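# Place the part on the cabinet's rack

## Task

Set the part on the rack in the cabinet, then open the gripper to release it and pull the gripper away from it.

## Robot and tools

Robot: two arms, left_arm and right_arm, each ending in a two-finger gripper. The names do not tell you which side of a camera image an arm appears on. Two wrist cameras supply images: cam_left_wrist and cam_right_wrist, each 616x616 pixels, returned in that order.

Frame: every position and orientation lives in one scene frame. Its origin sits on the table surface midway between the arms; +z is up, +x reaches out across the table, and left_arm sits toward +y. Positions are in metres. Orientations are quaternions written w first (qw, qx, qy, qz). On a gripper, the fingers extend along its own +z axis and close together along its own y axis. The reported end_effector_position is the spot between the finger pads, roughly 1 cm short of the tips. Reported hand positions can be somewhat wrong, worse when the arm reaches far, and arms usually settle a centimetre or more from the commanded pose, typically below it.

Row layout, used by every moving tool: one flat list of 16 numbers covering both arms, even if only one arm should move. Order: left_arm x, y, z, qw, qx, qy, qz, opening, then right_arm x, y, z, qw, qx, qy, qz, opening. The x, y, z and quaternion are an absolute target pose for that gripper in the scene frame, not an offset. Opening runs from -1 (shut) to +1 (fully apart, 0.094 m). An arm meant to stay still should be sent exactly its pose from the last result before it stopped, plus its intended opening, every call. To hold a gripper's orientation steady, repeat one fixed quaternion rather than copying the possibly drifted reported one.

execute_actions(actions): actions is a list of up to 15 actions; each action is a list of up to 15 rows; each row is the 16-number list above. Every row lasts one control step (1/30 s); an action is 15 steps (0.5 s), and if it has fewer rows the final row repeats. An empty list simply reports state and images. Per step, the controller limits the commanded pose to 70 mm and 16 degrees away from the gripper's measured pose, then steers joints with damped inverse kinematics, favouring position over orientation. After an action the arm proceeds only to its last limited pose, so far targets need further actions. An action is rejected for both arms if any target lies over 0.6 m from that gripper's starting position along any of the gripper's own axes; if the first action fails this, or any action is malformed, nothing in the call runs.

move(target, speed, blocking): target is one 16-number row as above. Each gripper travels in a straight line toward its pose, both finishing together, over 0.5 to 10 s (cut off at 10 s). The opening is applied when the move begins. speed is the path's peak speed in m/s, 0.002 to 0.5, default 0.25; turning is capped at twice that in rad/s. The path ignores obstacles and the other arm; the actual gripper lags, wanders, and may exceed speed, especially with a near-straight arm. Faster contact strikes harder, and aiming deeper past a contact pushes harder. blocking=false returns after 0.5 s while motion continues; until a result shows the move ended, other moves and execute_actions are refused, so use wait or stop first.

wait(seconds): 0 to 10; lets time pass with each arm holding its last command; returns early if a running move finishes. stop(): brakes a running move, needing some distance; fingers still finish their motion. zoom_image(camera, region): region is [x0, y0, x1, y1] in pixels of that camera's latest image, origin top-left, at most 504x504. finished_scene(scene): ends the given scene irreversibly and reports success; the goal must already hold and keep holding.

Results: a state line `left_arm: …` | `right_arm: …` with each gripper's position and quaternion; Hand target lines showing the pose each arm is currently driven toward; Joint positions (last value is measured finger gap in metres); joint torques (offset, scaled, noisy); grip_measured on the opening scale. A move adds a move: line with its ending (done, off_target, moving, held, fault), which limits acted (paced = pose clipped; held = a check blocked some steps, after which the arm may surge), and each gripper's distance to its pose. A 'pose unreachable' line means the clearance check altered or blocked that arm's command. FAULT and OVER-TEMPERATURE FAULT lines report arm stops; MOTOR HOT warns from 75 °C, 90 °C stops the arm for 10 s, 100 °C makes it go limp and fall.

Joint ranges (rad), base to gripper: waist -2.618 to 3.054, shoulder 0.000 to 3.142, elbow 0.000 to 3.142, wrist pitch -1.571 to 1.571, wrist yaw -1.571 to 1.571, wrist roll -2.094 to 2.094. Elbows stop a little before straight.

Gripping: command an opening below grip_measured to hold; about 0.03 under it grips firmly, closer grips gently. Readings may be off by about 1 mm per gripper. Pads press up to roughly 50 to 62 N, less on very thin parts, with a brief spike at first contact.

Avoid: dropping or knocking anything off the table, letting the arms collide or push on each other, slamming into objects, and holding loads long enough to overheat motors. Held parts may occasionally be tugged, and loose items nudged, by outside disturbances. Quick, smooth, low-effort motion is preferred.

Each tool is called after "Request:" by a JSON object that holds its "method" and its "body", one argument or row to a line.

## Session

Request:
{"method": "execute_actions", "body": {
  "actions": []
}}

Scene clock: 0.00 s.
left_arm: end_effector_position=(+0.0782, +0.3078, +0.1305) grip_measured=+1.000 end_effector_quat_wxyz=(+0.090, +0.822, -0.531, +0.184) | right_arm: end_effector_position=(+0.5344, -0.1642, +0.1063) grip_measured=+1.000 end_effector_quat_wxyz=(+0.442, +0.004, +0.893, +0.091)
Joint positions: left_arm=[ 0.994  1.217  0.962 -1.506  0.369 -0.962  0.094] | right_arm=[0.45  1.85  1.122 0.084 0.151 0.32  0.094]
Joint velocities: left_arm=[-0.012 -0.017  0.007  0.007 -0.007 -0.037  0.   ] | right_arm=[ 0.022 -0.012  0.002 -0.037 -0.051 -0.007  0.   ]
Joint torques (N m, as the arm reports them, + toward a larger angle): no reading
Motor temperatures (°C, as the motors report them): left_arm=[23 25 22 23 21 22] | right_arm=[25 25 22 23 23 22]
Hand target (left_arm): +0.079, +0.310, +0.134; +0.081, +0.822, -0.532, +0.184
Hand target (right_arm): +0.538, -0.163, +0.120; +0.455, +0.006, +0.885, +0.094

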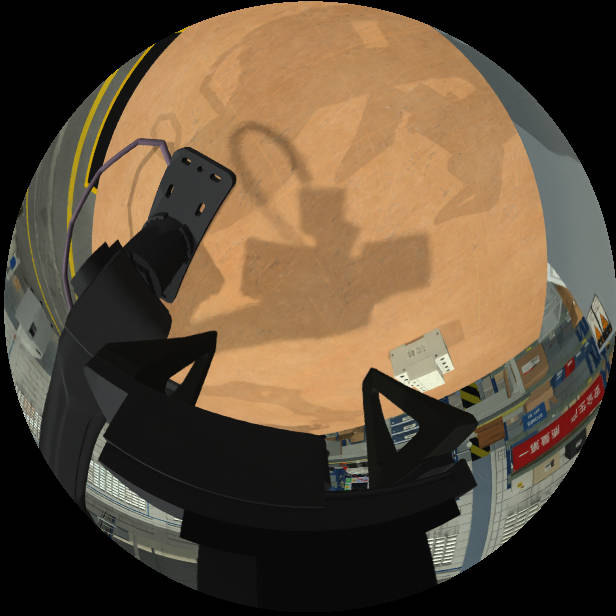

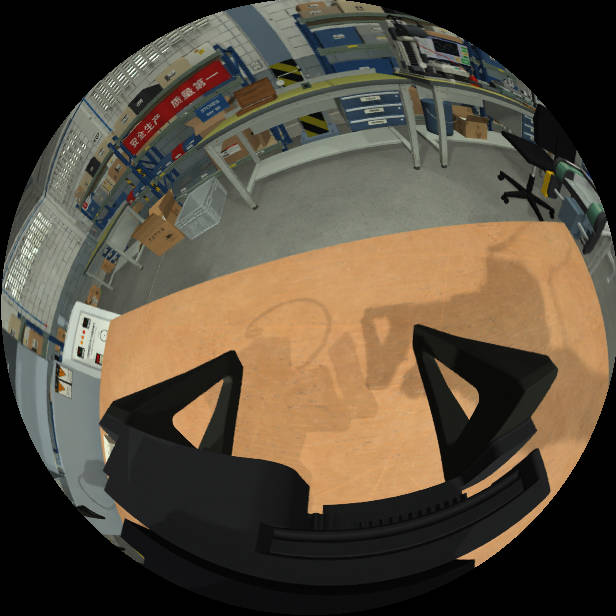

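Request:
{"method": "move", "body": {
  "target": [0.15,0.2,0.4,0.383,0,0.924,0, 0.3,-0.25,0.4,0.383,0,0.924,0,1]
}}

Request:
{"method": "move", "body": {
  "target": [0.15,0.2,0.4,0.383,0,0.924,0,1, 0.3,-0.25,0.4,0.383,0,0.924,0,1]
}}


Scene clock: 23.40 s.
left_arm: end_effector_position=(+0.1503, +0.1980, +0.3895) grip_measured=+1.000 end_effector_quat_wxyz=(+0.390, +0.004, +0.921, -0.016) | right_arm: end_effector_position=(+0.3034, -0.2513, +0.3966) grip_measured=+1.000 end_effector_quat_wxyz=(+0.378, -0.004, +0.926, -0.001)
Joint positions: left_arm=[-0.344  1.065  1.837 -1.564 -0.21  -0.245  0.094] | right_arm=[ 0.623  1.332  2.026 -1.57   0.378  0.412  0.094]
Joint velocities: left_arm=[ 0.017 -0.007 -0.022 -0.037  0.007  0.022  0.   ] | right_arm=[ 0.007 -0.002  0.002 -0.081  0.037  0.037  0.   ]
Joint torques (N m, as the arm reports them, + toward a larger angle): left_arm=[-0.41  0.81  7.34  1.75 -0.25  0.05] | right_arm=[ 0.67 -1.93  7.02  1.08  0.24  0.03]
Motor temperatures (°C, as the motors report them): left_arm=[23 25 23 24 21 22] | right_arm=[25 28 24 26 23 22]
Hand target (left_arm): +0.151, +0.199, +0.399; +0.402, +0.007, +0.915, -0.013
Hand target (right_arm): +0.304, -0.251, +0.402; +0.385, -0.001, +0.923, -0.001
Off the commanded pose (left_arm): 0.011 m, 2 deg.
Off the commanded pose (right_arm): 0.005 m, 1 deg.
joint sent to its limit (left arm) — the command would take joint 4 (wrist pitch) past its lower limit, so that joint was sent only as far as its limit.
joint sent to its limit (right arm) — the command would take joint 4 (wrist pitch) past its lower limit, so that joint was sent only as far as its limit.
move: off_target (left_arm)

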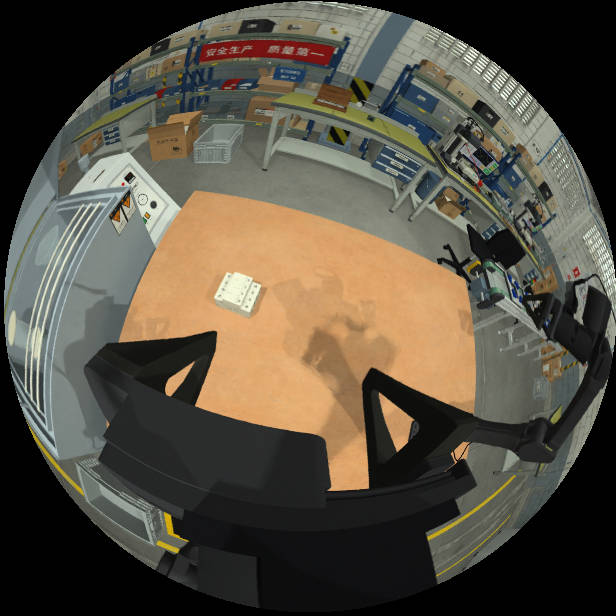

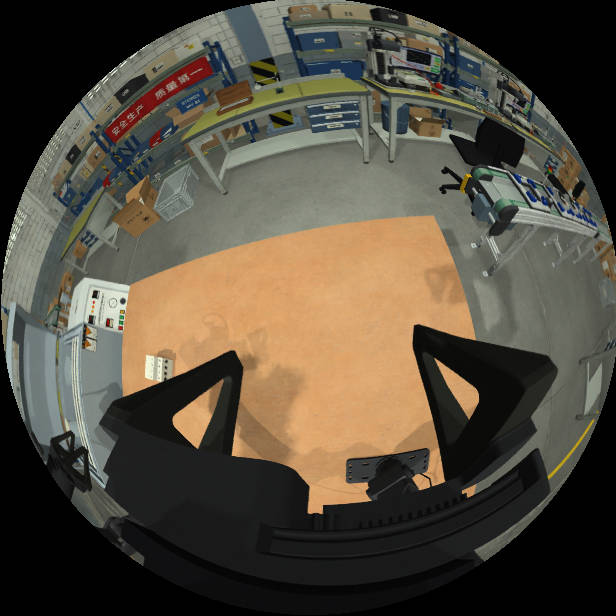

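Request:
{"method": "move", "body": {
  "target": [0.3,0.1,0.3,0.5,-0.5,0.5,0.5,1, 0.3,-0.25,0.4,0.383,0,0.924,0,1]
}}

Scene clock: 31.93 s.
left_arm: end_effector_position=(+0.2944, +0.1010, +0.2803) grip_measured=+1.000 end_effector_quat_wxyz=(+0.578, -0.253, +0.731, +0.258) | right_arm: end_effector_position=(+0.3022, -0.2487, +0.3966) grip_measured=+1.000 end_effector_quat_wxyz=(+0.379, -0.003, +0.926, +0.002)
Joint positions: left_arm=[-0.859  1.835  1.638 -1.562 -1.368 -1.675  0.094] | right_arm=[ 0.638  1.332  2.026 -1.572  0.384  0.427  0.094]
Joint velocities: left_arm=[-0.002 -0.002 -0.002 -0.037  0.007  0.007  0.   ] | right_arm=[ 0.002 -0.012 -0.002 -0.007  0.051 -0.007  0.   ]
Joint torques (N m, as the arm reports them, + toward a larger angle): left_arm=[ 0.66 -7.78  9.14  0.03 -0.85 -0.07] | right_arm=[ 0.52 -2.9   5.46  1.06  0.29 -0.01]
Motor temperatures (°C, as the motors report them): left_arm=[23 25 23 24 21 22] | right_arm=[25 27 24 26 23 22]
Hand target (left_arm): +0.298, +0.103, +0.298; +0.597, -0.268, +0.715, +0.246
Hand target (right_arm): +0.300, -0.250, +0.400; +0.383, -0.000, +0.924, +0.000
Off the commanded pose (left_arm): 0.020 m, 49 deg; orientation clipped at the last step of the last action.
Off the commanded pose (right_arm): 0.004 m, 1 deg.
joint sent to its limit (left arm) — the command would take joint 4 (wrist pitch) past its lower limit, so that joint was sent only as far as its limit.
joint sent to its limit (right arm) — the command would take joint 4 (wrist pitch) past its lower limit, so that joint was sent only as far as its limit.
move: off_target (left_arm); limits=paced

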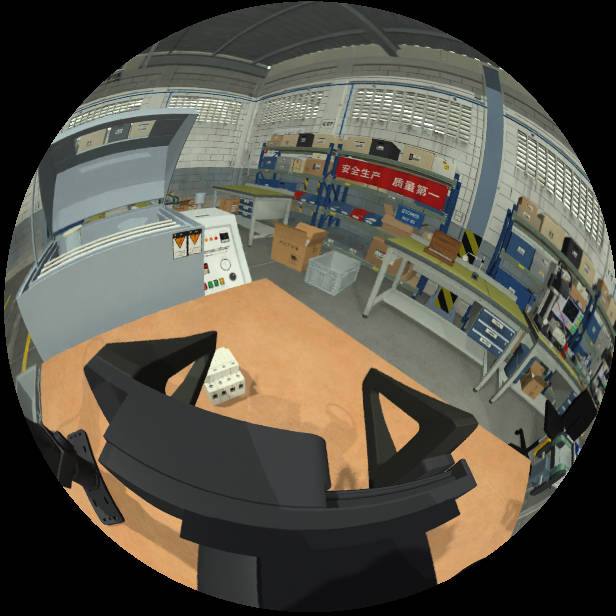

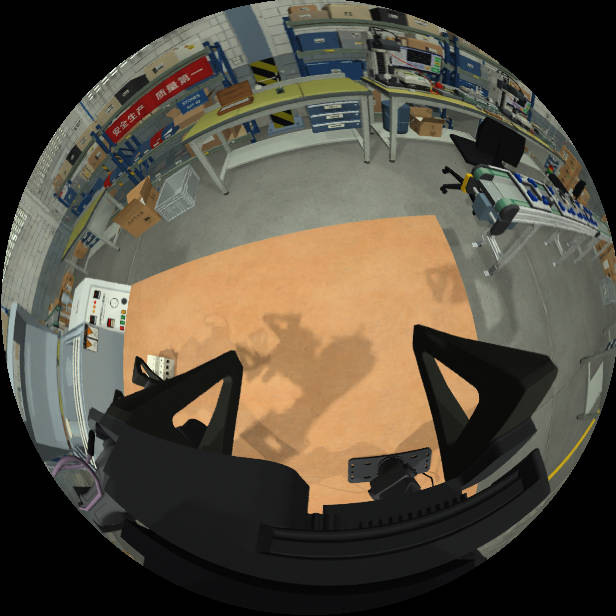

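Request:
{"method": "move", "body": {
  "target": [0.33,0.33,0.25,0.0,0,1,0,1, 0.3,-0.25,0.4,0.383,0,0.924,0,1]
}}

Scene clock: 51.17 s.
left_arm: end_effector_position=(+0.3263, +0.3295, +0.2368) grip_measured=+1.000 end_effector_quat_wxyz=(+0.107, -0.005, +0.994, +0.034) | right_arm: end_effector_position=(+0.3022, -0.2487, +0.3966) grip_measured=+1.000 end_effector_quat_wxyz=(+0.379, -0.003, +0.926, +0.002)
Joint positions: left_arm=[ 0.252  1.905  2.121 -1.562 -0.013  0.248  0.094] | right_arm=[ 0.638  1.332  2.026 -1.572  0.384  0.427  0.094]
Joint velocities: left_arm=[-0.012  0.002  0.002  0.022 -0.007  0.066  0.   ] | right_arm=[-0.002  0.002 -0.017  0.11  -0.037  0.022  0.   ]
Joint torques (N m, as the arm reports them, + toward a larger angle): left_arm=[ 0.27 -8.26  9.17  0.79  0.1   0.04] | right_arm=[ 0.8  -2.81  5.58  1.11  0.28  0.03]
Motor temperatures (°C, as the motors report them): left_arm=[23 27 24 24 22 22] | right_arm=[25 26 23 27 23 22]
Hand target (left_arm): +0.330, +0.330, +0.250; +0.128, -0.002, +0.991, +0.035
Hand target (right_arm): +0.300, -0.250, +0.400; +0.383, -0.000, +0.924, +0.000
Off the commanded pose (left_arm): 0.014 m, 13 deg.
Off the commanded pose (right_arm): 0.004 m, 1 deg.
joint sent to its limit (left arm) — the command would take joint 4 (wrist pitch) past its lower limit, so that joint was sent only as far as its limit.
joint sent to its limit (right arm) — the command would take joint 4 (wrist pitch) past its lower limit, so that joint was sent only as far as its limit.
move: off_target (left_arm)

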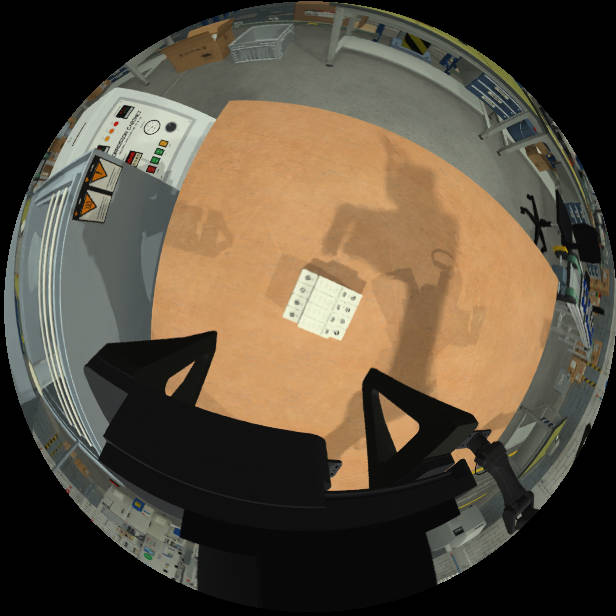

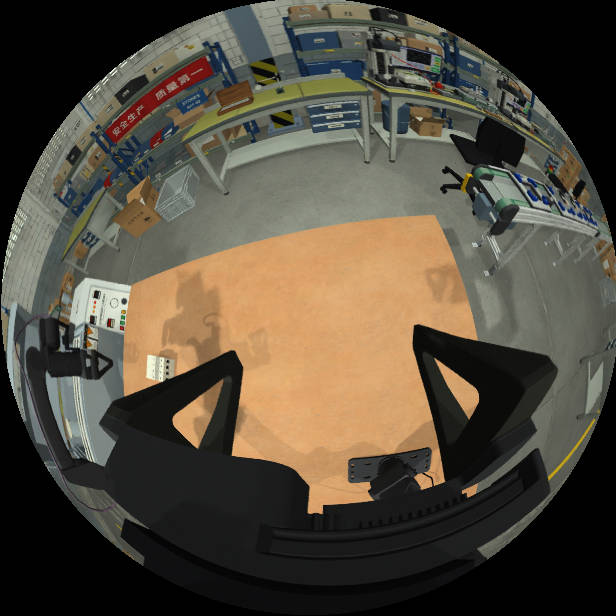

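Request:
{"method": "move", "body": {
  "target": [0.38,0.325,0.17,0.0,0,1,0,1, 0.3,-0.25,0.4,0.383,0,0.924,0,1]
}}

Scene clock: 60.87 s.
left_arm: end_effector_position=(+0.3719, +0.3279, +0.1495) grip_measured=+1.000 end_effector_quat_wxyz=(+0.018, -0.000, +1.000, +0.010) | right_arm: end_effector_position=(+0.3022, -0.2487, +0.3966) grip_measured=+1.000 end_effector_quat_wxyz=(+0.379, -0.003, +0.926, +0.002)
Joint positions: left_arm=[ 0.223  2.22   2.256 -1.566 -0.012  0.226  0.094] | right_arm=[ 0.638  1.332  2.026 -1.572  0.384  0.427  0.094]
Joint velocities: left_arm=[ 0.017 -0.002 -0.002 -0.095 -0.037  0.007  0.   ] | right_arm=[-0.002 -0.007 -0.002  0.066 -0.051 -0.125  0.   ]
Joint torques (N m, as the arm reports them, + toward a larger angle): left_arm=[ -0.33 -11.95   9.15   0.44   0.08  -0.08] | right_arm=[ 0.6  -2.92  5.35  1.08  0.27  0.  ]
Motor temperatures (°C, as the motors report them): left_arm=[23 27 24 24 21 22] | right_arm=[25 26 23 27 23 22]
Hand target (left_arm): +0.378, +0.325, +0.169; +0.050, +0.000, +0.999, +0.013
Hand target (right_arm): +0.300, -0.250, +0.400; +0.383, -0.000, +0.924, +0.000
Off the commanded pose (left_arm): 0.022 m, 2 deg.
Off the commanded pose (right_arm): 0.004 m, 1 deg.
joint sent to its limit (left arm) — the command would take joint 4 (wrist pitch) past its lower limit, so that joint was sent only as far as its limit.
joint sent to its limit (right arm) — the command would take joint 4 (wrist pitch) past its lower limit, so that joint was sent only as far as its limit.
move: off_target (left_arm)

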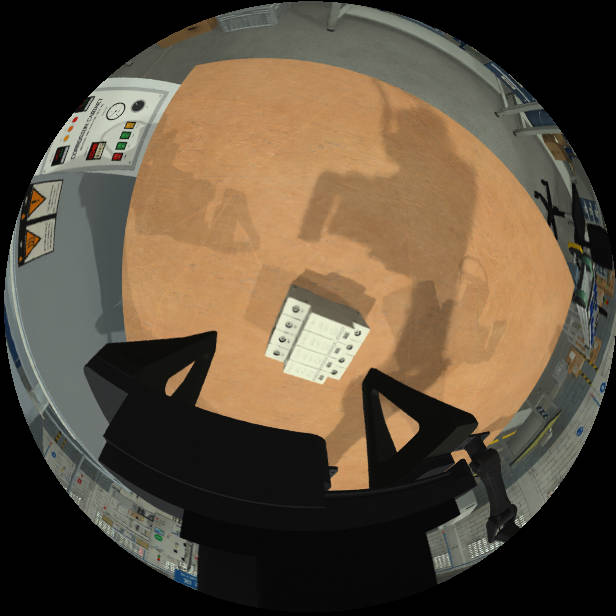

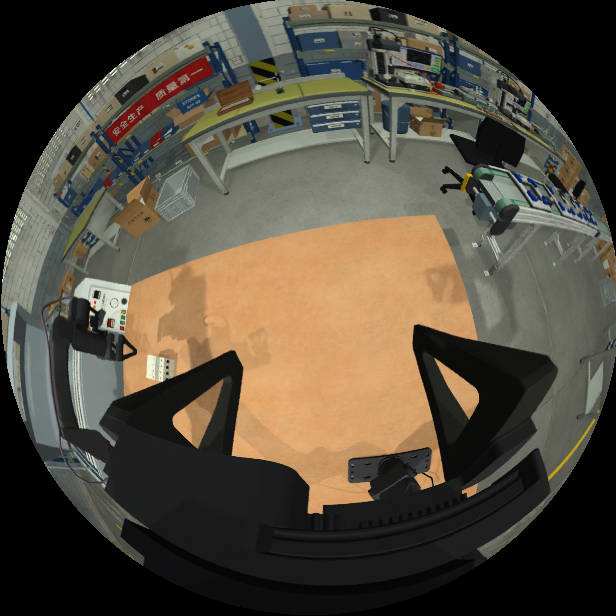

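Request:
{"method": "move", "body": {
  "target": [0.385,0.31,0.15,0.0,-0.649,0.76,0,1, 0.3,-0.25,0.4,0.383,0,0.924,0,1]
}}

Scene clock: 88.07 s.
left_arm: end_effector_position=(+0.3759, +0.3129, +0.1360) grip_measured=+1.000 end_effector_quat_wxyz=(+0.004, -0.650, +0.760, -0.001) | right_arm: end_effector_position=(+0.3022, -0.2487, +0.3966) grip_measured=+1.000 end_effector_quat_wxyz=(+0.379, -0.003, +0.926, +0.002)
Joint positions: left_arm=[ 0.191  2.253  2.256 -1.566 -0.002 -1.22   0.094] | right_arm=[ 0.638  1.332  2.026 -1.572  0.384  0.427  0.094]
Joint velocities: left_arm=[-0.012  0.012  0.002  0.022  0.037 -0.007  0.   ] | right_arm=[-0.002 -0.002 -0.002  0.066  0.007 -0.022  0.   ]
Joint torques (N m, as the arm reports them, + toward a larger angle): left_arm=[ -0.54 -10.95   9.39   0.38   0.01  -0.08] | right_arm=[ 0.68 -2.84  5.27  1.07  0.29  0.02]
Motor temperatures (°C, as the motors report them): left_arm=[23 31 25 24 21 22] | right_arm=[25 25 23 27 23 22]
Hand target (left_arm): +0.384, +0.310, +0.150; +0.025, -0.649, +0.760, -0.014
Hand target (right_arm): +0.300, -0.250, +0.400; +0.383, -0.000, +0.924, +0.000
Off the commanded pose (left_arm): 0.017 m, 0 deg.
Off the commanded pose (right_arm): 0.004 m, 1 deg.
joint sent to its limit (left arm) — the command would take joint 4 (wrist pitch) past its lower limit, so that joint was sent only as far as its limit.
joint sent to its limit (right arm) — the command would take joint 4 (wrist pitch) past its lower limit, so that joint was sent only as far as its limit.
move: off_target (left_arm)

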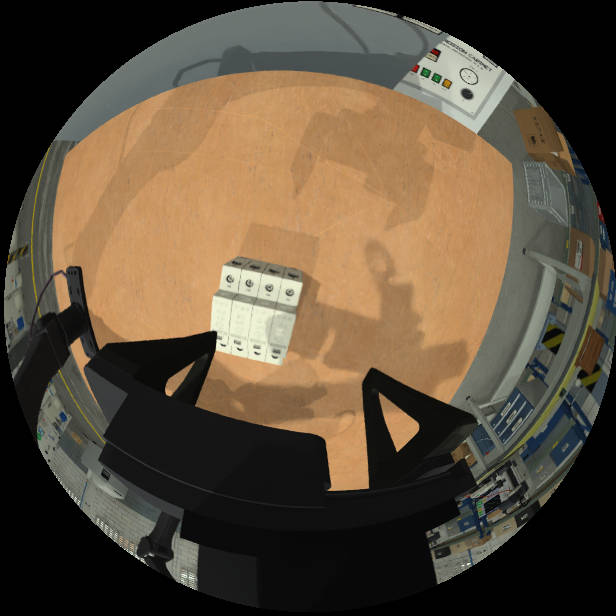

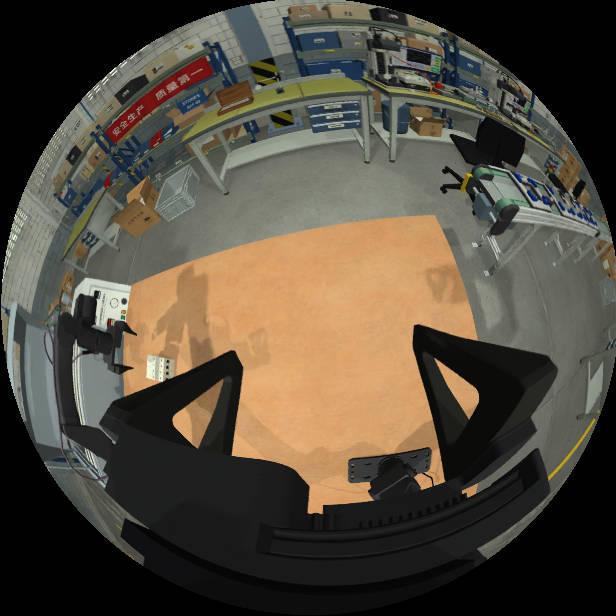

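Request:
{"method": "move", "body": {
  "target": [0.348,0.30,0.125,0.0,-0.649,0.76,0,1, 0.3,-0.25,0.4,0.383,0,0.924,0,1],
  "speed": 0.1
}}

Scene clock: 105.20 s.
left_arm: end_effector_position=(+0.3472, +0.3032, +0.1177) grip_measured=+1.000 end_effector_quat_wxyz=(-0.012, -0.650, +0.760, +0.007) | right_arm: end_effector_position=(+0.3022, -0.2487, +0.3966) grip_measured=+1.000 end_effector_quat_wxyz=(+0.379, -0.003, +0.926, +0.002)
Joint positions: left_arm=[ 0.182  2.124  1.975 -1.45  -0.001 -1.23   0.094] | right_arm=[ 0.638  1.332  2.026 -1.572  0.384  0.427  0.094]
Joint velocities: left_arm=[-0.002 -0.007 -0.002  0.037  0.022  0.007  0.   ] | right_arm=[-0.012 -0.007  0.017  0.007 -0.066  0.022  0.   ]
Joint torques (N m, as the arm reports them, + toward a larger angle): left_arm=[ -0.42 -11.86   4.89   0.45   0.01  -0.08] | right_arm=[ 0.68 -2.7   5.45  1.08  0.28  0.04]
Motor temperatures (°C, as the motors report them): left_arm=[23 31 25 24 21 22] | right_arm=[25 25 23 28 23 22]
Hand target (left_arm): +0.348, +0.300, +0.125; -0.000, -0.649, +0.760, +0.000
Hand target (right_arm): +0.300, -0.250, +0.400; +0.383, -0.000, +0.924, +0.000
Off the commanded pose (left_arm): 0.008 m, 2 deg.
Off the commanded pose (right_arm): 0.004 m, 1 deg.
joint sent to its limit (right arm) — the command would take joint 4 (wrist pitch) past its lower limit, so that joint was sent only as far as its limit.
move: done

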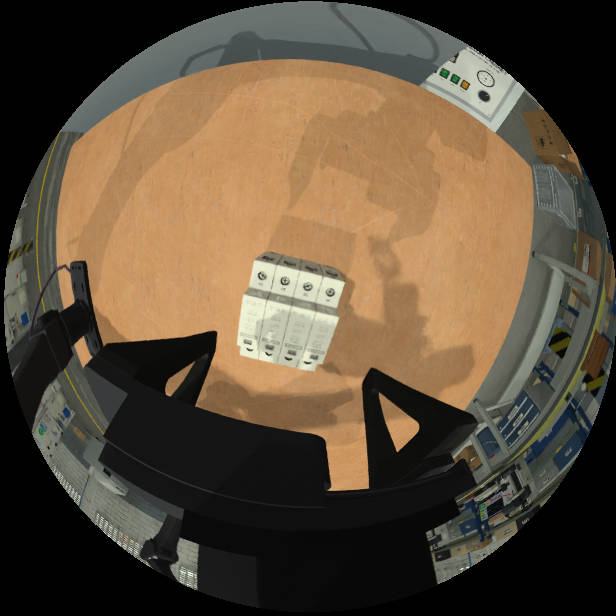

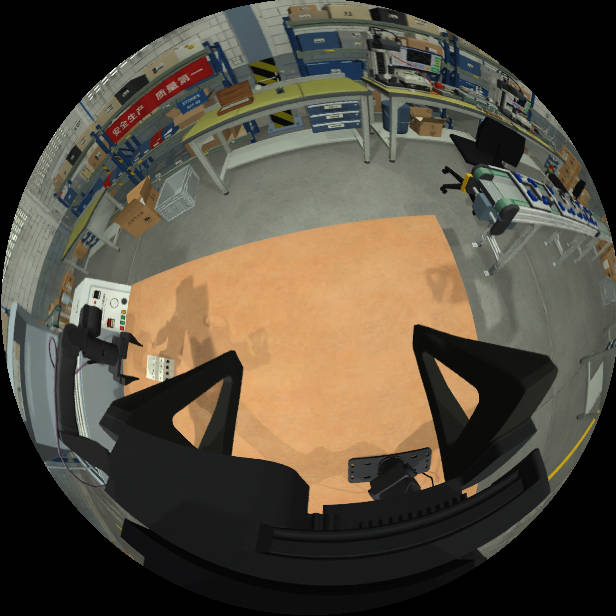

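Request:
{"method": "move", "body": {
  "target": [0.342,0.301,0.10,0.0,-0.649,0.76,0,1, 0.3,-0.25,0.4,0.383,0,0.924,0,1],
  "speed": 0.05
}}

Scene clock: 114.17 s.
left_arm: end_effector_position=(+0.3415, +0.3022, +0.0924) grip_measured=+1.000 end_effector_quat_wxyz=(-0.012, -0.650, +0.760, +0.008) | right_arm: end_effector_position=(+0.3021, -0.2487, +0.3966) grip_measured=+1.000 end_effector_quat_wxyz=(+0.378, -0.003, +0.926, +0.002)
Joint positions: left_arm=[ 0.182  2.095  1.829 -1.334 -0.001 -1.23   0.094] | right_arm=[ 0.638  1.332  2.026 -1.572  0.384  0.427  0.094]
Joint velocities: left_arm=[ 0.012  0.007  0.002 -0.037 -0.051 -0.007  0.   ] | right_arm=[-0.022  0.007 -0.002  0.007 -0.022 -0.022  0.   ]
Joint torques (N m, as the arm reports them, + toward a larger angle): left_arm=[ -0.07 -11.88   4.94   0.45   0.01  -0.02] | right_arm=[ 0.72 -2.76  5.45  1.1   0.28  0.06]
Motor temperatures (°C, as the motors report them): left_arm=[23 32 24 24 21 22] | right_arm=[25 25 23 28 23 22]
Hand target (left_arm): +0.342, +0.301, +0.100; -0.000, -0.649, +0.761, +0.000
Hand target (right_arm): +0.300, -0.250, +0.400; +0.383, -0.000, +0.924, +0.000
Off the commanded pose (left_arm): 0.008 m, 2 deg.
Off the commanded pose (right_arm): 0.004 m, 1 deg.
joint sent to its limit (right arm) — the command would take joint 4 (wrist pitch) past its lower limit, so that joint was sent only as far as its limit.
move: done

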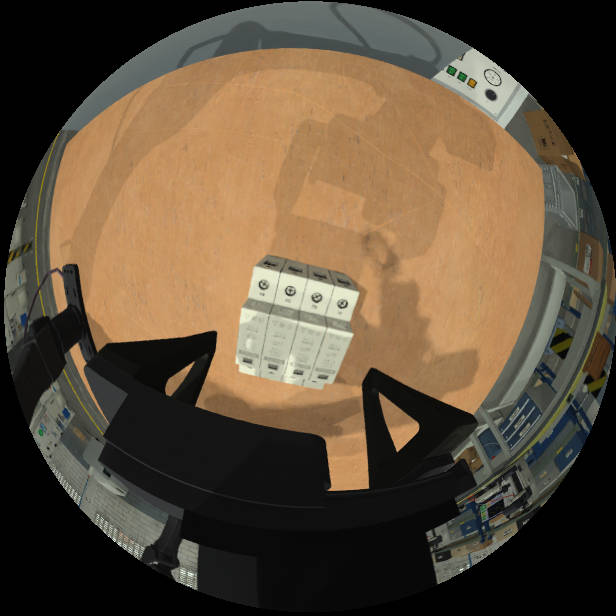

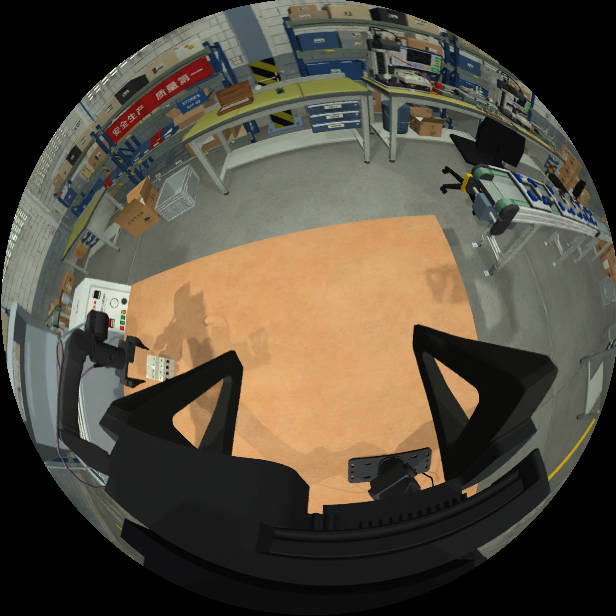

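Request:
{"method": "move", "body": {
  "target": [0.342,0.301,0.05,0.0,-0.649,0.76,0,1, 0.3,-0.25,0.4,0.383,0,0.924,0,1],
  "speed": 0.04
}}

Scene clock: 119.97 s.
left_arm: end_effector_position=(+0.3417, +0.3022, +0.0498) grip_measured=+1.000 end_effector_quat_wxyz=(-0.003, -0.650, +0.760, +0.003) | right_arm: end_effector_position=(+0.3021, -0.2487, +0.3966) grip_measured=+1.000 end_effector_quat_wxyz=(+0.378, -0.003, +0.926, +0.002)
Joint positions: left_arm=[ 0.182  2.095  1.66  -1.144 -0.001 -1.23   0.094] | right_arm=[ 0.638  1.332  2.026 -1.572  0.384  0.427  0.094]
Joint velocities: left_arm=[-0.007  0.007  0.007 -0.007 -0.081 -0.095  0.   ] | right_arm=[ 0.022  0.002 -0.007 -0.051 -0.051  0.095  0.   ]
Joint torques (N m, as the arm reports them, + toward a larger angle): left_arm=[ -0.08 -10.25   4.98   0.49   0.01  -0.02] | right_arm=[ 0.62 -2.67  5.51  1.03  0.34  0.04]
Motor temperatures (°C, as the motors report them): left_arm=[23 32 24 24 21 22] | right_arm=[25 25 23 28 23 22]
Hand target (left_arm): +0.342, +0.301, +0.050; -0.000, -0.649, +0.761, -0.000
Hand target (right_arm): +0.300, -0.250, +0.400; +0.383, -0.000, +0.924, +0.000
Off the commanded pose (left_arm): 0.001 m, 1 deg.
Off the commanded pose (right_arm): 0.004 m, 1 deg.
joint sent to its limit (right arm) — the command would take joint 4 (wrist pitch) past its lower limit, so that joint was sent only as far as its limit.
move: done

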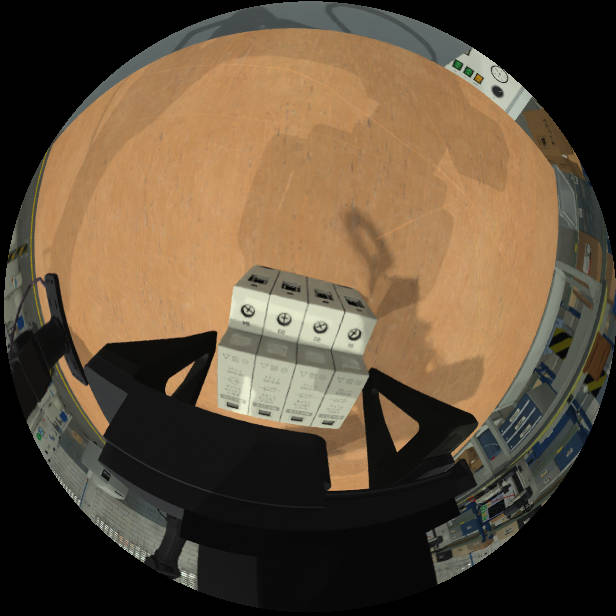

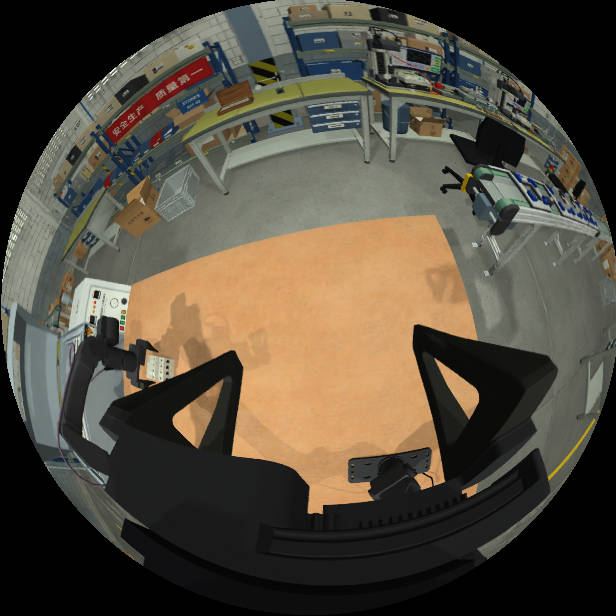

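Request:
{"method": "move", "body": {
  "target": [0.342,0.301,0.064,0.0,-0.649,0.76,0,1, 0.3,-0.25,0.4,0.383,0,0.924,0,1],
  "speed": 0.03
}}

Request:
{"method": "move", "body": {
  "target": [0.342,0.301,0.064,0.0,-0.649,0.76,0,0.45, 0.3,-0.25,0.4,0.383,0,0.924,0,1],
  "speed": 0.03
}}

Scene clock: 129.00 s.
left_arm: end_effector_position=(+0.3366, +0.3012, +0.0499) grip_measured=+1.000 end_effector_quat_wxyz=(-0.013, -0.650, +0.760, +0.008) | right_arm: end_effector_position=(+0.3021, -0.2487, +0.3966) grip_measured=+1.000 end_effector_quat_wxyz=(+0.378, -0.003, +0.926, +0.002)
Joint positions: left_arm=[ 0.182  2.095  1.66  -1.165 -0.001 -1.23   0.094] | right_arm=[ 0.638  1.332  2.026 -1.572  0.384  0.427  0.094]
Joint velocities: left_arm=[-0.022 -0.022 -0.012 -0.022  0.022  0.007  0.   ] | right_arm=[-0.002 -0.022 -0.022  0.095  0.022 -0.007  0.   ]
Joint torques (N m, as the arm reports them, + toward a larger angle): left_arm=[ -0.08 -10.91   8.24   0.12   0.    -0.02] | right_arm=[ 0.88 -2.74  5.36  1.12  0.27  0.  ]
Motor temperatures (°C, as the motors report them): left_arm=[23 31 24 24 21 22] | right_arm=[25 25 23 28 23 22]
Hand target (left_arm): +0.342, +0.301, +0.064; -0.000, -0.649, +0.760, -0.000
Hand target (right_arm): +0.300, -0.250, +0.400; +0.383, -0.000, +0.924, +0.000
Off the commanded pose (left_arm): 0.015 m, 2 deg.
Off the commanded pose (right_arm): 0.004 m, 1 deg.
joint sent to its limit (right arm) — the command would take joint 4 (wrist pitch) past its lower limit, so that joint was sent only as far as its limit.
move: off_target (left_arm)

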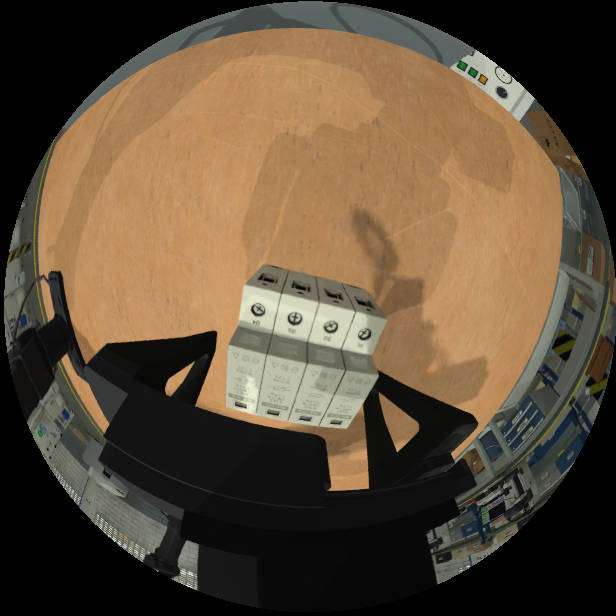

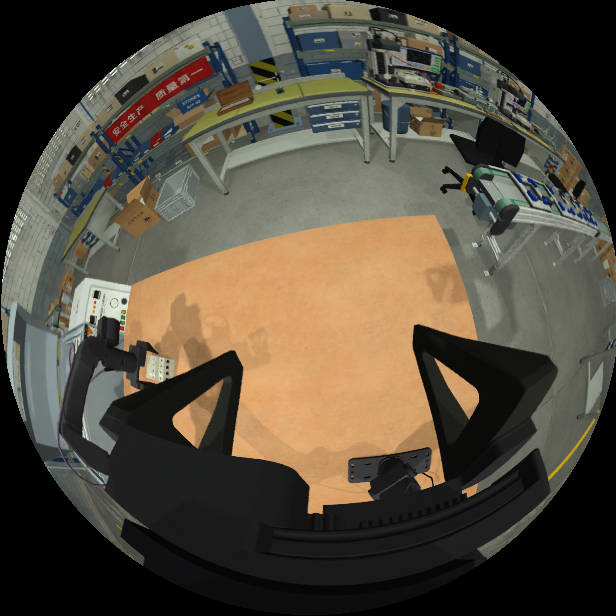

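Scene clock: 129.73 s.
left_arm: end_effector_position=(+0.3374, +0.3010, +0.0499) grip_measured=+0.529 end_effector_quat_wxyz=(-0.012, -0.650, +0.760, +0.006) | right_arm: end_effector_position=(+0.3021, -0.2487, +0.3966) grip_measured=+1.000 end_effector_quat_wxyz=(+0.378, -0.003, +0.926, +0.002)
Joint positions: left_arm=[ 0.182  2.095  1.66  -1.162  0.001 -1.231  0.072] | right_arm=[ 0.638  1.332  2.026 -1.572  0.384  0.427  0.094]
Joint velocities: left_arm=[ 0.007 -0.007  0.007  0.051  0.066  0.051 -0.001] | right_arm=[ 0.007 -0.002 -0.002 -0.037  0.037 -0.022  0.   ]
Joint torques (N m, as the arm reports them, + toward a larger angle): left_arm=[ -0.07 -10.93   8.22   0.08  -0.02  -0.02] | right_arm=[ 0.64 -2.75  5.47  1.08  0.3   0.03]
Motor temperatures (°C, as the motors report them): left_arm=[23 31 24 24 21 22] | right_arm=[25 25 23 28 23 22]
Hand target (left_arm): +0.342, +0.301, +0.064; +0.000, -0.649, +0.760, -0.000
Hand target (right_arm): +0.300, -0.250, +0.400; +0.383, -0.000, +0.924, +0.000
Off the commanded pose (left_arm): 0.015 m, 2 deg.
Off the commanded pose (right_arm): 0.004 m, 1 deg.
joint sent to its limit (right arm) — the command would take joint 4 (wrist pitch) past its lower limit, so that joint was sent only as far as its limit.
move: off_target (left_arm)

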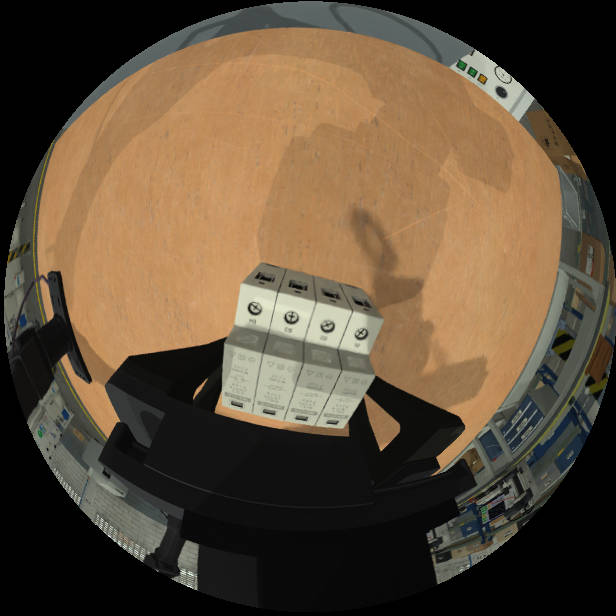

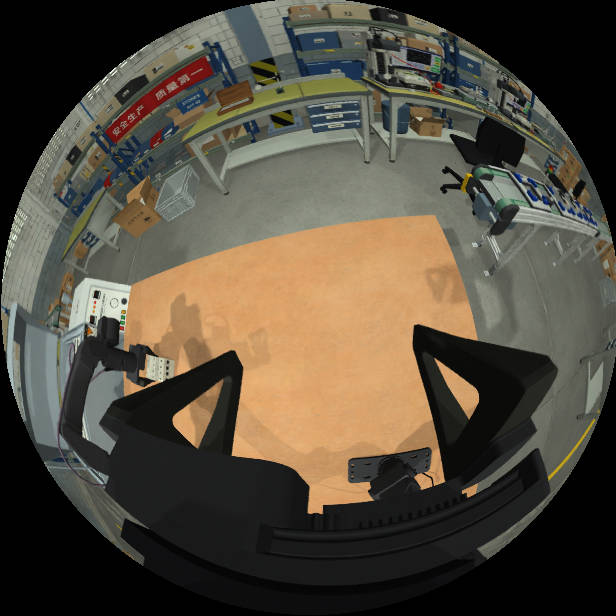

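Request:
{"method": "move", "body": {
  "target": [0.32,0.30,0.36,0.0,-0.649,0.76,0,0.45, 0.3,-0.25,0.4,0.383,0,0.924,0,1],
  "speed": 0.15
}}

Scene clock: 135.13 s.
left_arm: end_effector_position=(+0.3271, +0.2990, +0.3317) grip_measured=+0.529 end_effector_quat_wxyz=(+0.220, -0.629, +0.735, -0.127) | right_arm: end_effector_position=(+0.3021, -0.2487, +0.3966) grip_measured=+1.000 end_effector_quat_wxyz=(+0.378, -0.003, +0.926, +0.002)
Joint positions: left_arm=[ 0.182  1.783  2.29  -1.565  0.002 -1.231  0.072] | right_arm=[ 0.638  1.332  2.026 -1.572  0.384  0.427  0.094]
Joint velocities: left_arm=[-0.007 -0.007 -0.012 -0.022  0.007 -0.037 -0.   ] | right_arm=[-0.022 -0.002  0.002  0.051 -0.007  0.066  0.   ]
Joint torques (N m, as the arm reports them, + toward a larger angle): left_arm=[ 0.48 -8.89  9.44  1.37  0.    0.07] | right_arm=[ 0.59 -2.78  5.44  1.05  0.3   0.  ]
Motor temperatures (°C, as the motors report them): left_arm=[23 31 24 24 21 22] | right_arm=[25 25 23 28 23 22]
Hand target (left_arm): +0.321, +0.300, +0.359; +0.254, -0.621, +0.727, -0.146
Hand target (right_arm): +0.300, -0.250, +0.400; +0.383, -0.000, +0.924, +0.000
Off the commanded pose (left_arm): 0.029 m, 29 deg; orientation clipped at the last step of the last action.
Off the commanded pose (right_arm): 0.004 m, 1 deg.
joint sent to its limit (left arm) — the command would take joint 4 (wrist pitch) past its lower limit, so that joint was sent only as far as its limit.
joint sent to its limit (right arm) — the command would take joint 4 (wrist pitch) past its lower limit, so that joint was sent only as far as its limit.
move: off_target (left_arm); limits=paced

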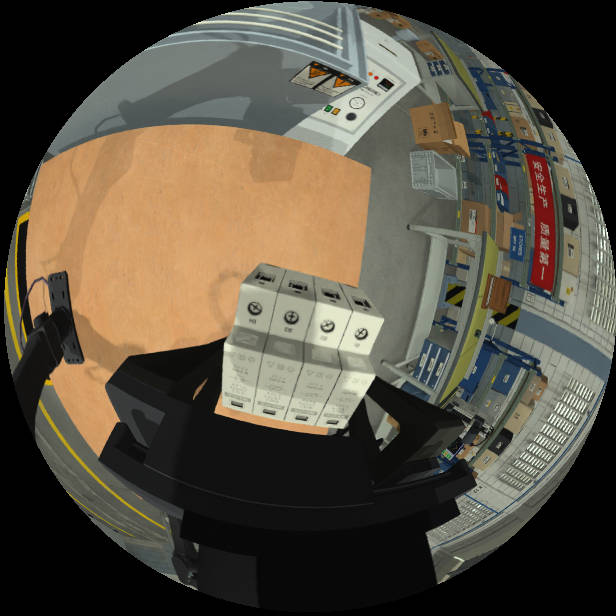

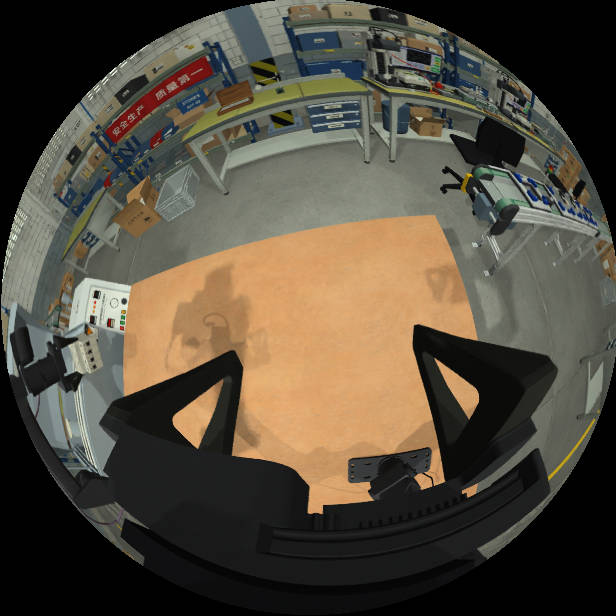

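Request:
{"method": "move", "body": {
  "target": [0.327,0.299,0.332,0.22,-0.629,0.735,-0.127,0.45, 0.3,-0.05,0.4,0.497,-0.41,0.709,0.287,1],
  "speed": 0.2
}}

Scene clock: 144.93 s.
left_arm: end_effector_position=(+0.3326, +0.2994, +0.3233) grip_measured=+0.526 end_effector_quat_wxyz=(+0.210, -0.630, +0.738, -0.122) | right_arm: end_effector_position=(+0.2986, -0.0540, +0.3992) grip_measured=+1.000 end_effector_quat_wxyz=(+0.494, -0.404, +0.716, +0.284)
Joint positions: left_arm=[ 0.179  1.807  2.292 -1.564  0.    -1.231  0.072] | right_arm=[ 0.752  1.21   1.477 -0.647 -0.324 -0.119  0.094]
Joint velocities: left_arm=[-0.007 -0.012 -0.027 -0.037  0.066 -0.022 -0.001] | right_arm=[-0.032  0.002 -0.002  0.066 -0.037 -0.051  0.   ]
Joint torques (N m, as the arm reports them, + toward a larger angle): left_arm=[ 0.19 -8.64  5.24  1.34 -0.01 -0.02] | right_arm=[ 0.21 -3.28  5.96  1.74 -0.22 -0.13]
Motor temperatures (°C, as the motors report them): left_arm=[23 31 24 24 21 22] | right_arm=[25 26 23 29 23 22]
Hand target (left_arm): +0.327, +0.299, +0.332; +0.220, -0.629, +0.735, -0.127
Hand target (right_arm): +0.299, -0.050, +0.398; +0.495, -0.411, +0.709, +0.286
Off the commanded pose (left_arm): 0.010 m, 1 deg.
Off the commanded pose (right_arm): 0.004 m, 1 deg.
move: done

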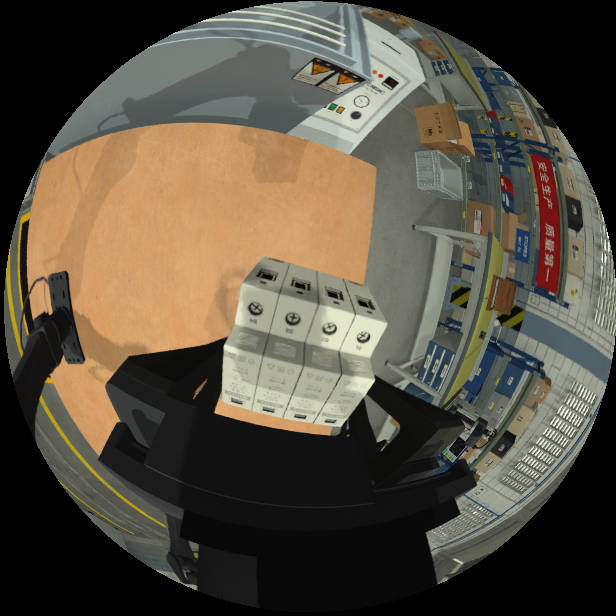

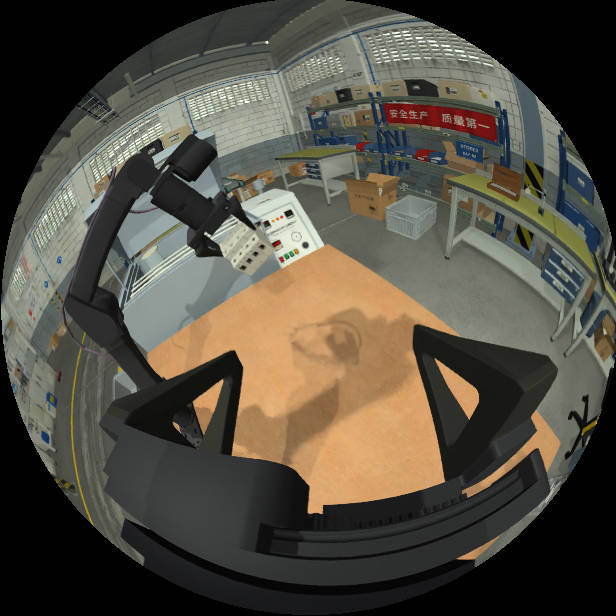

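Request:
{"method": "move", "body": {
  "target": [0.25,0.48,0.40,0.0,-0.814,0.581,0,0.45, 0.3,-0.05,0.4,0.497,-0.41,0.709,0.287,1],
  "speed": 0.12
}}

Scene clock: 159.40 s.
left_arm: end_effector_position=(+0.2560, +0.4819, +0.3744) grip_measured=+0.526 end_effector_quat_wxyz=(-0.309, +0.773, -0.545, +0.097) | right_arm: end_effector_position=(+0.2981, -0.0536, +0.3995) grip_measured=+1.000 end_effector_quat_wxyz=(+0.494, -0.405, +0.715, +0.285)
Joint positions: left_arm=[ 0.705  1.825  2.478 -1.564  0.035 -1.216  0.072] | right_arm=[ 0.752  1.21   1.477 -0.646 -0.328 -0.119  0.094]
Joint velocities: left_arm=[-0.017 -0.017  0.017 -0.007  0.037  0.051 -0.   ] | right_arm=[ 0.007 -0.002  0.007  0.081  0.081  0.051  0.   ]
Joint torques (N m, as the arm reports them, + toward a larger angle): left_arm=[ 0.38 -7.93  9.32  1.59 -0.07  0.04] | right_arm=[ 0.14 -2.94  6.44  1.68 -0.19 -0.13]
Motor temperatures (°C, as the motors report them): left_arm=[23 30 24 25 21 22] | right_arm=[25 26 24 31 23 22]
Hand target (left_arm): +0.249, +0.480, +0.399; -0.345, +0.763, -0.538, +0.101
Hand target (right_arm): +0.300, -0.050, +0.400; +0.497, -0.410, +0.709, +0.287
Off the commanded pose (left_arm): 0.026 m, 38 deg; orientation clipped at the last step of the last action.
Off the commanded pose (right_arm): 0.004 m, 1 deg.
joint sent to its limit (left arm) — the command would take joint 4 (wrist pitch) past its lower limit, so that joint was sent only as far as its limit.
move: off_target (left_arm); limits=paced

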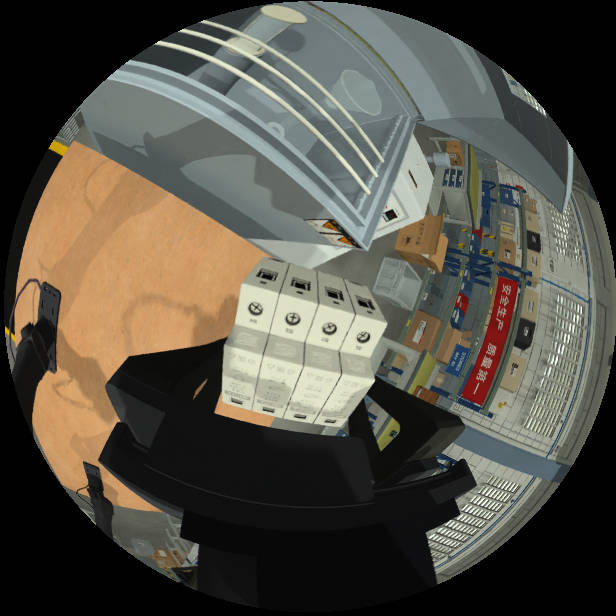

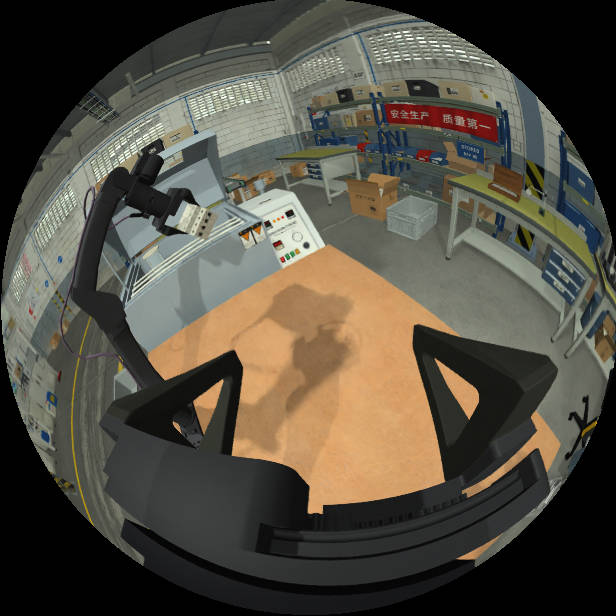

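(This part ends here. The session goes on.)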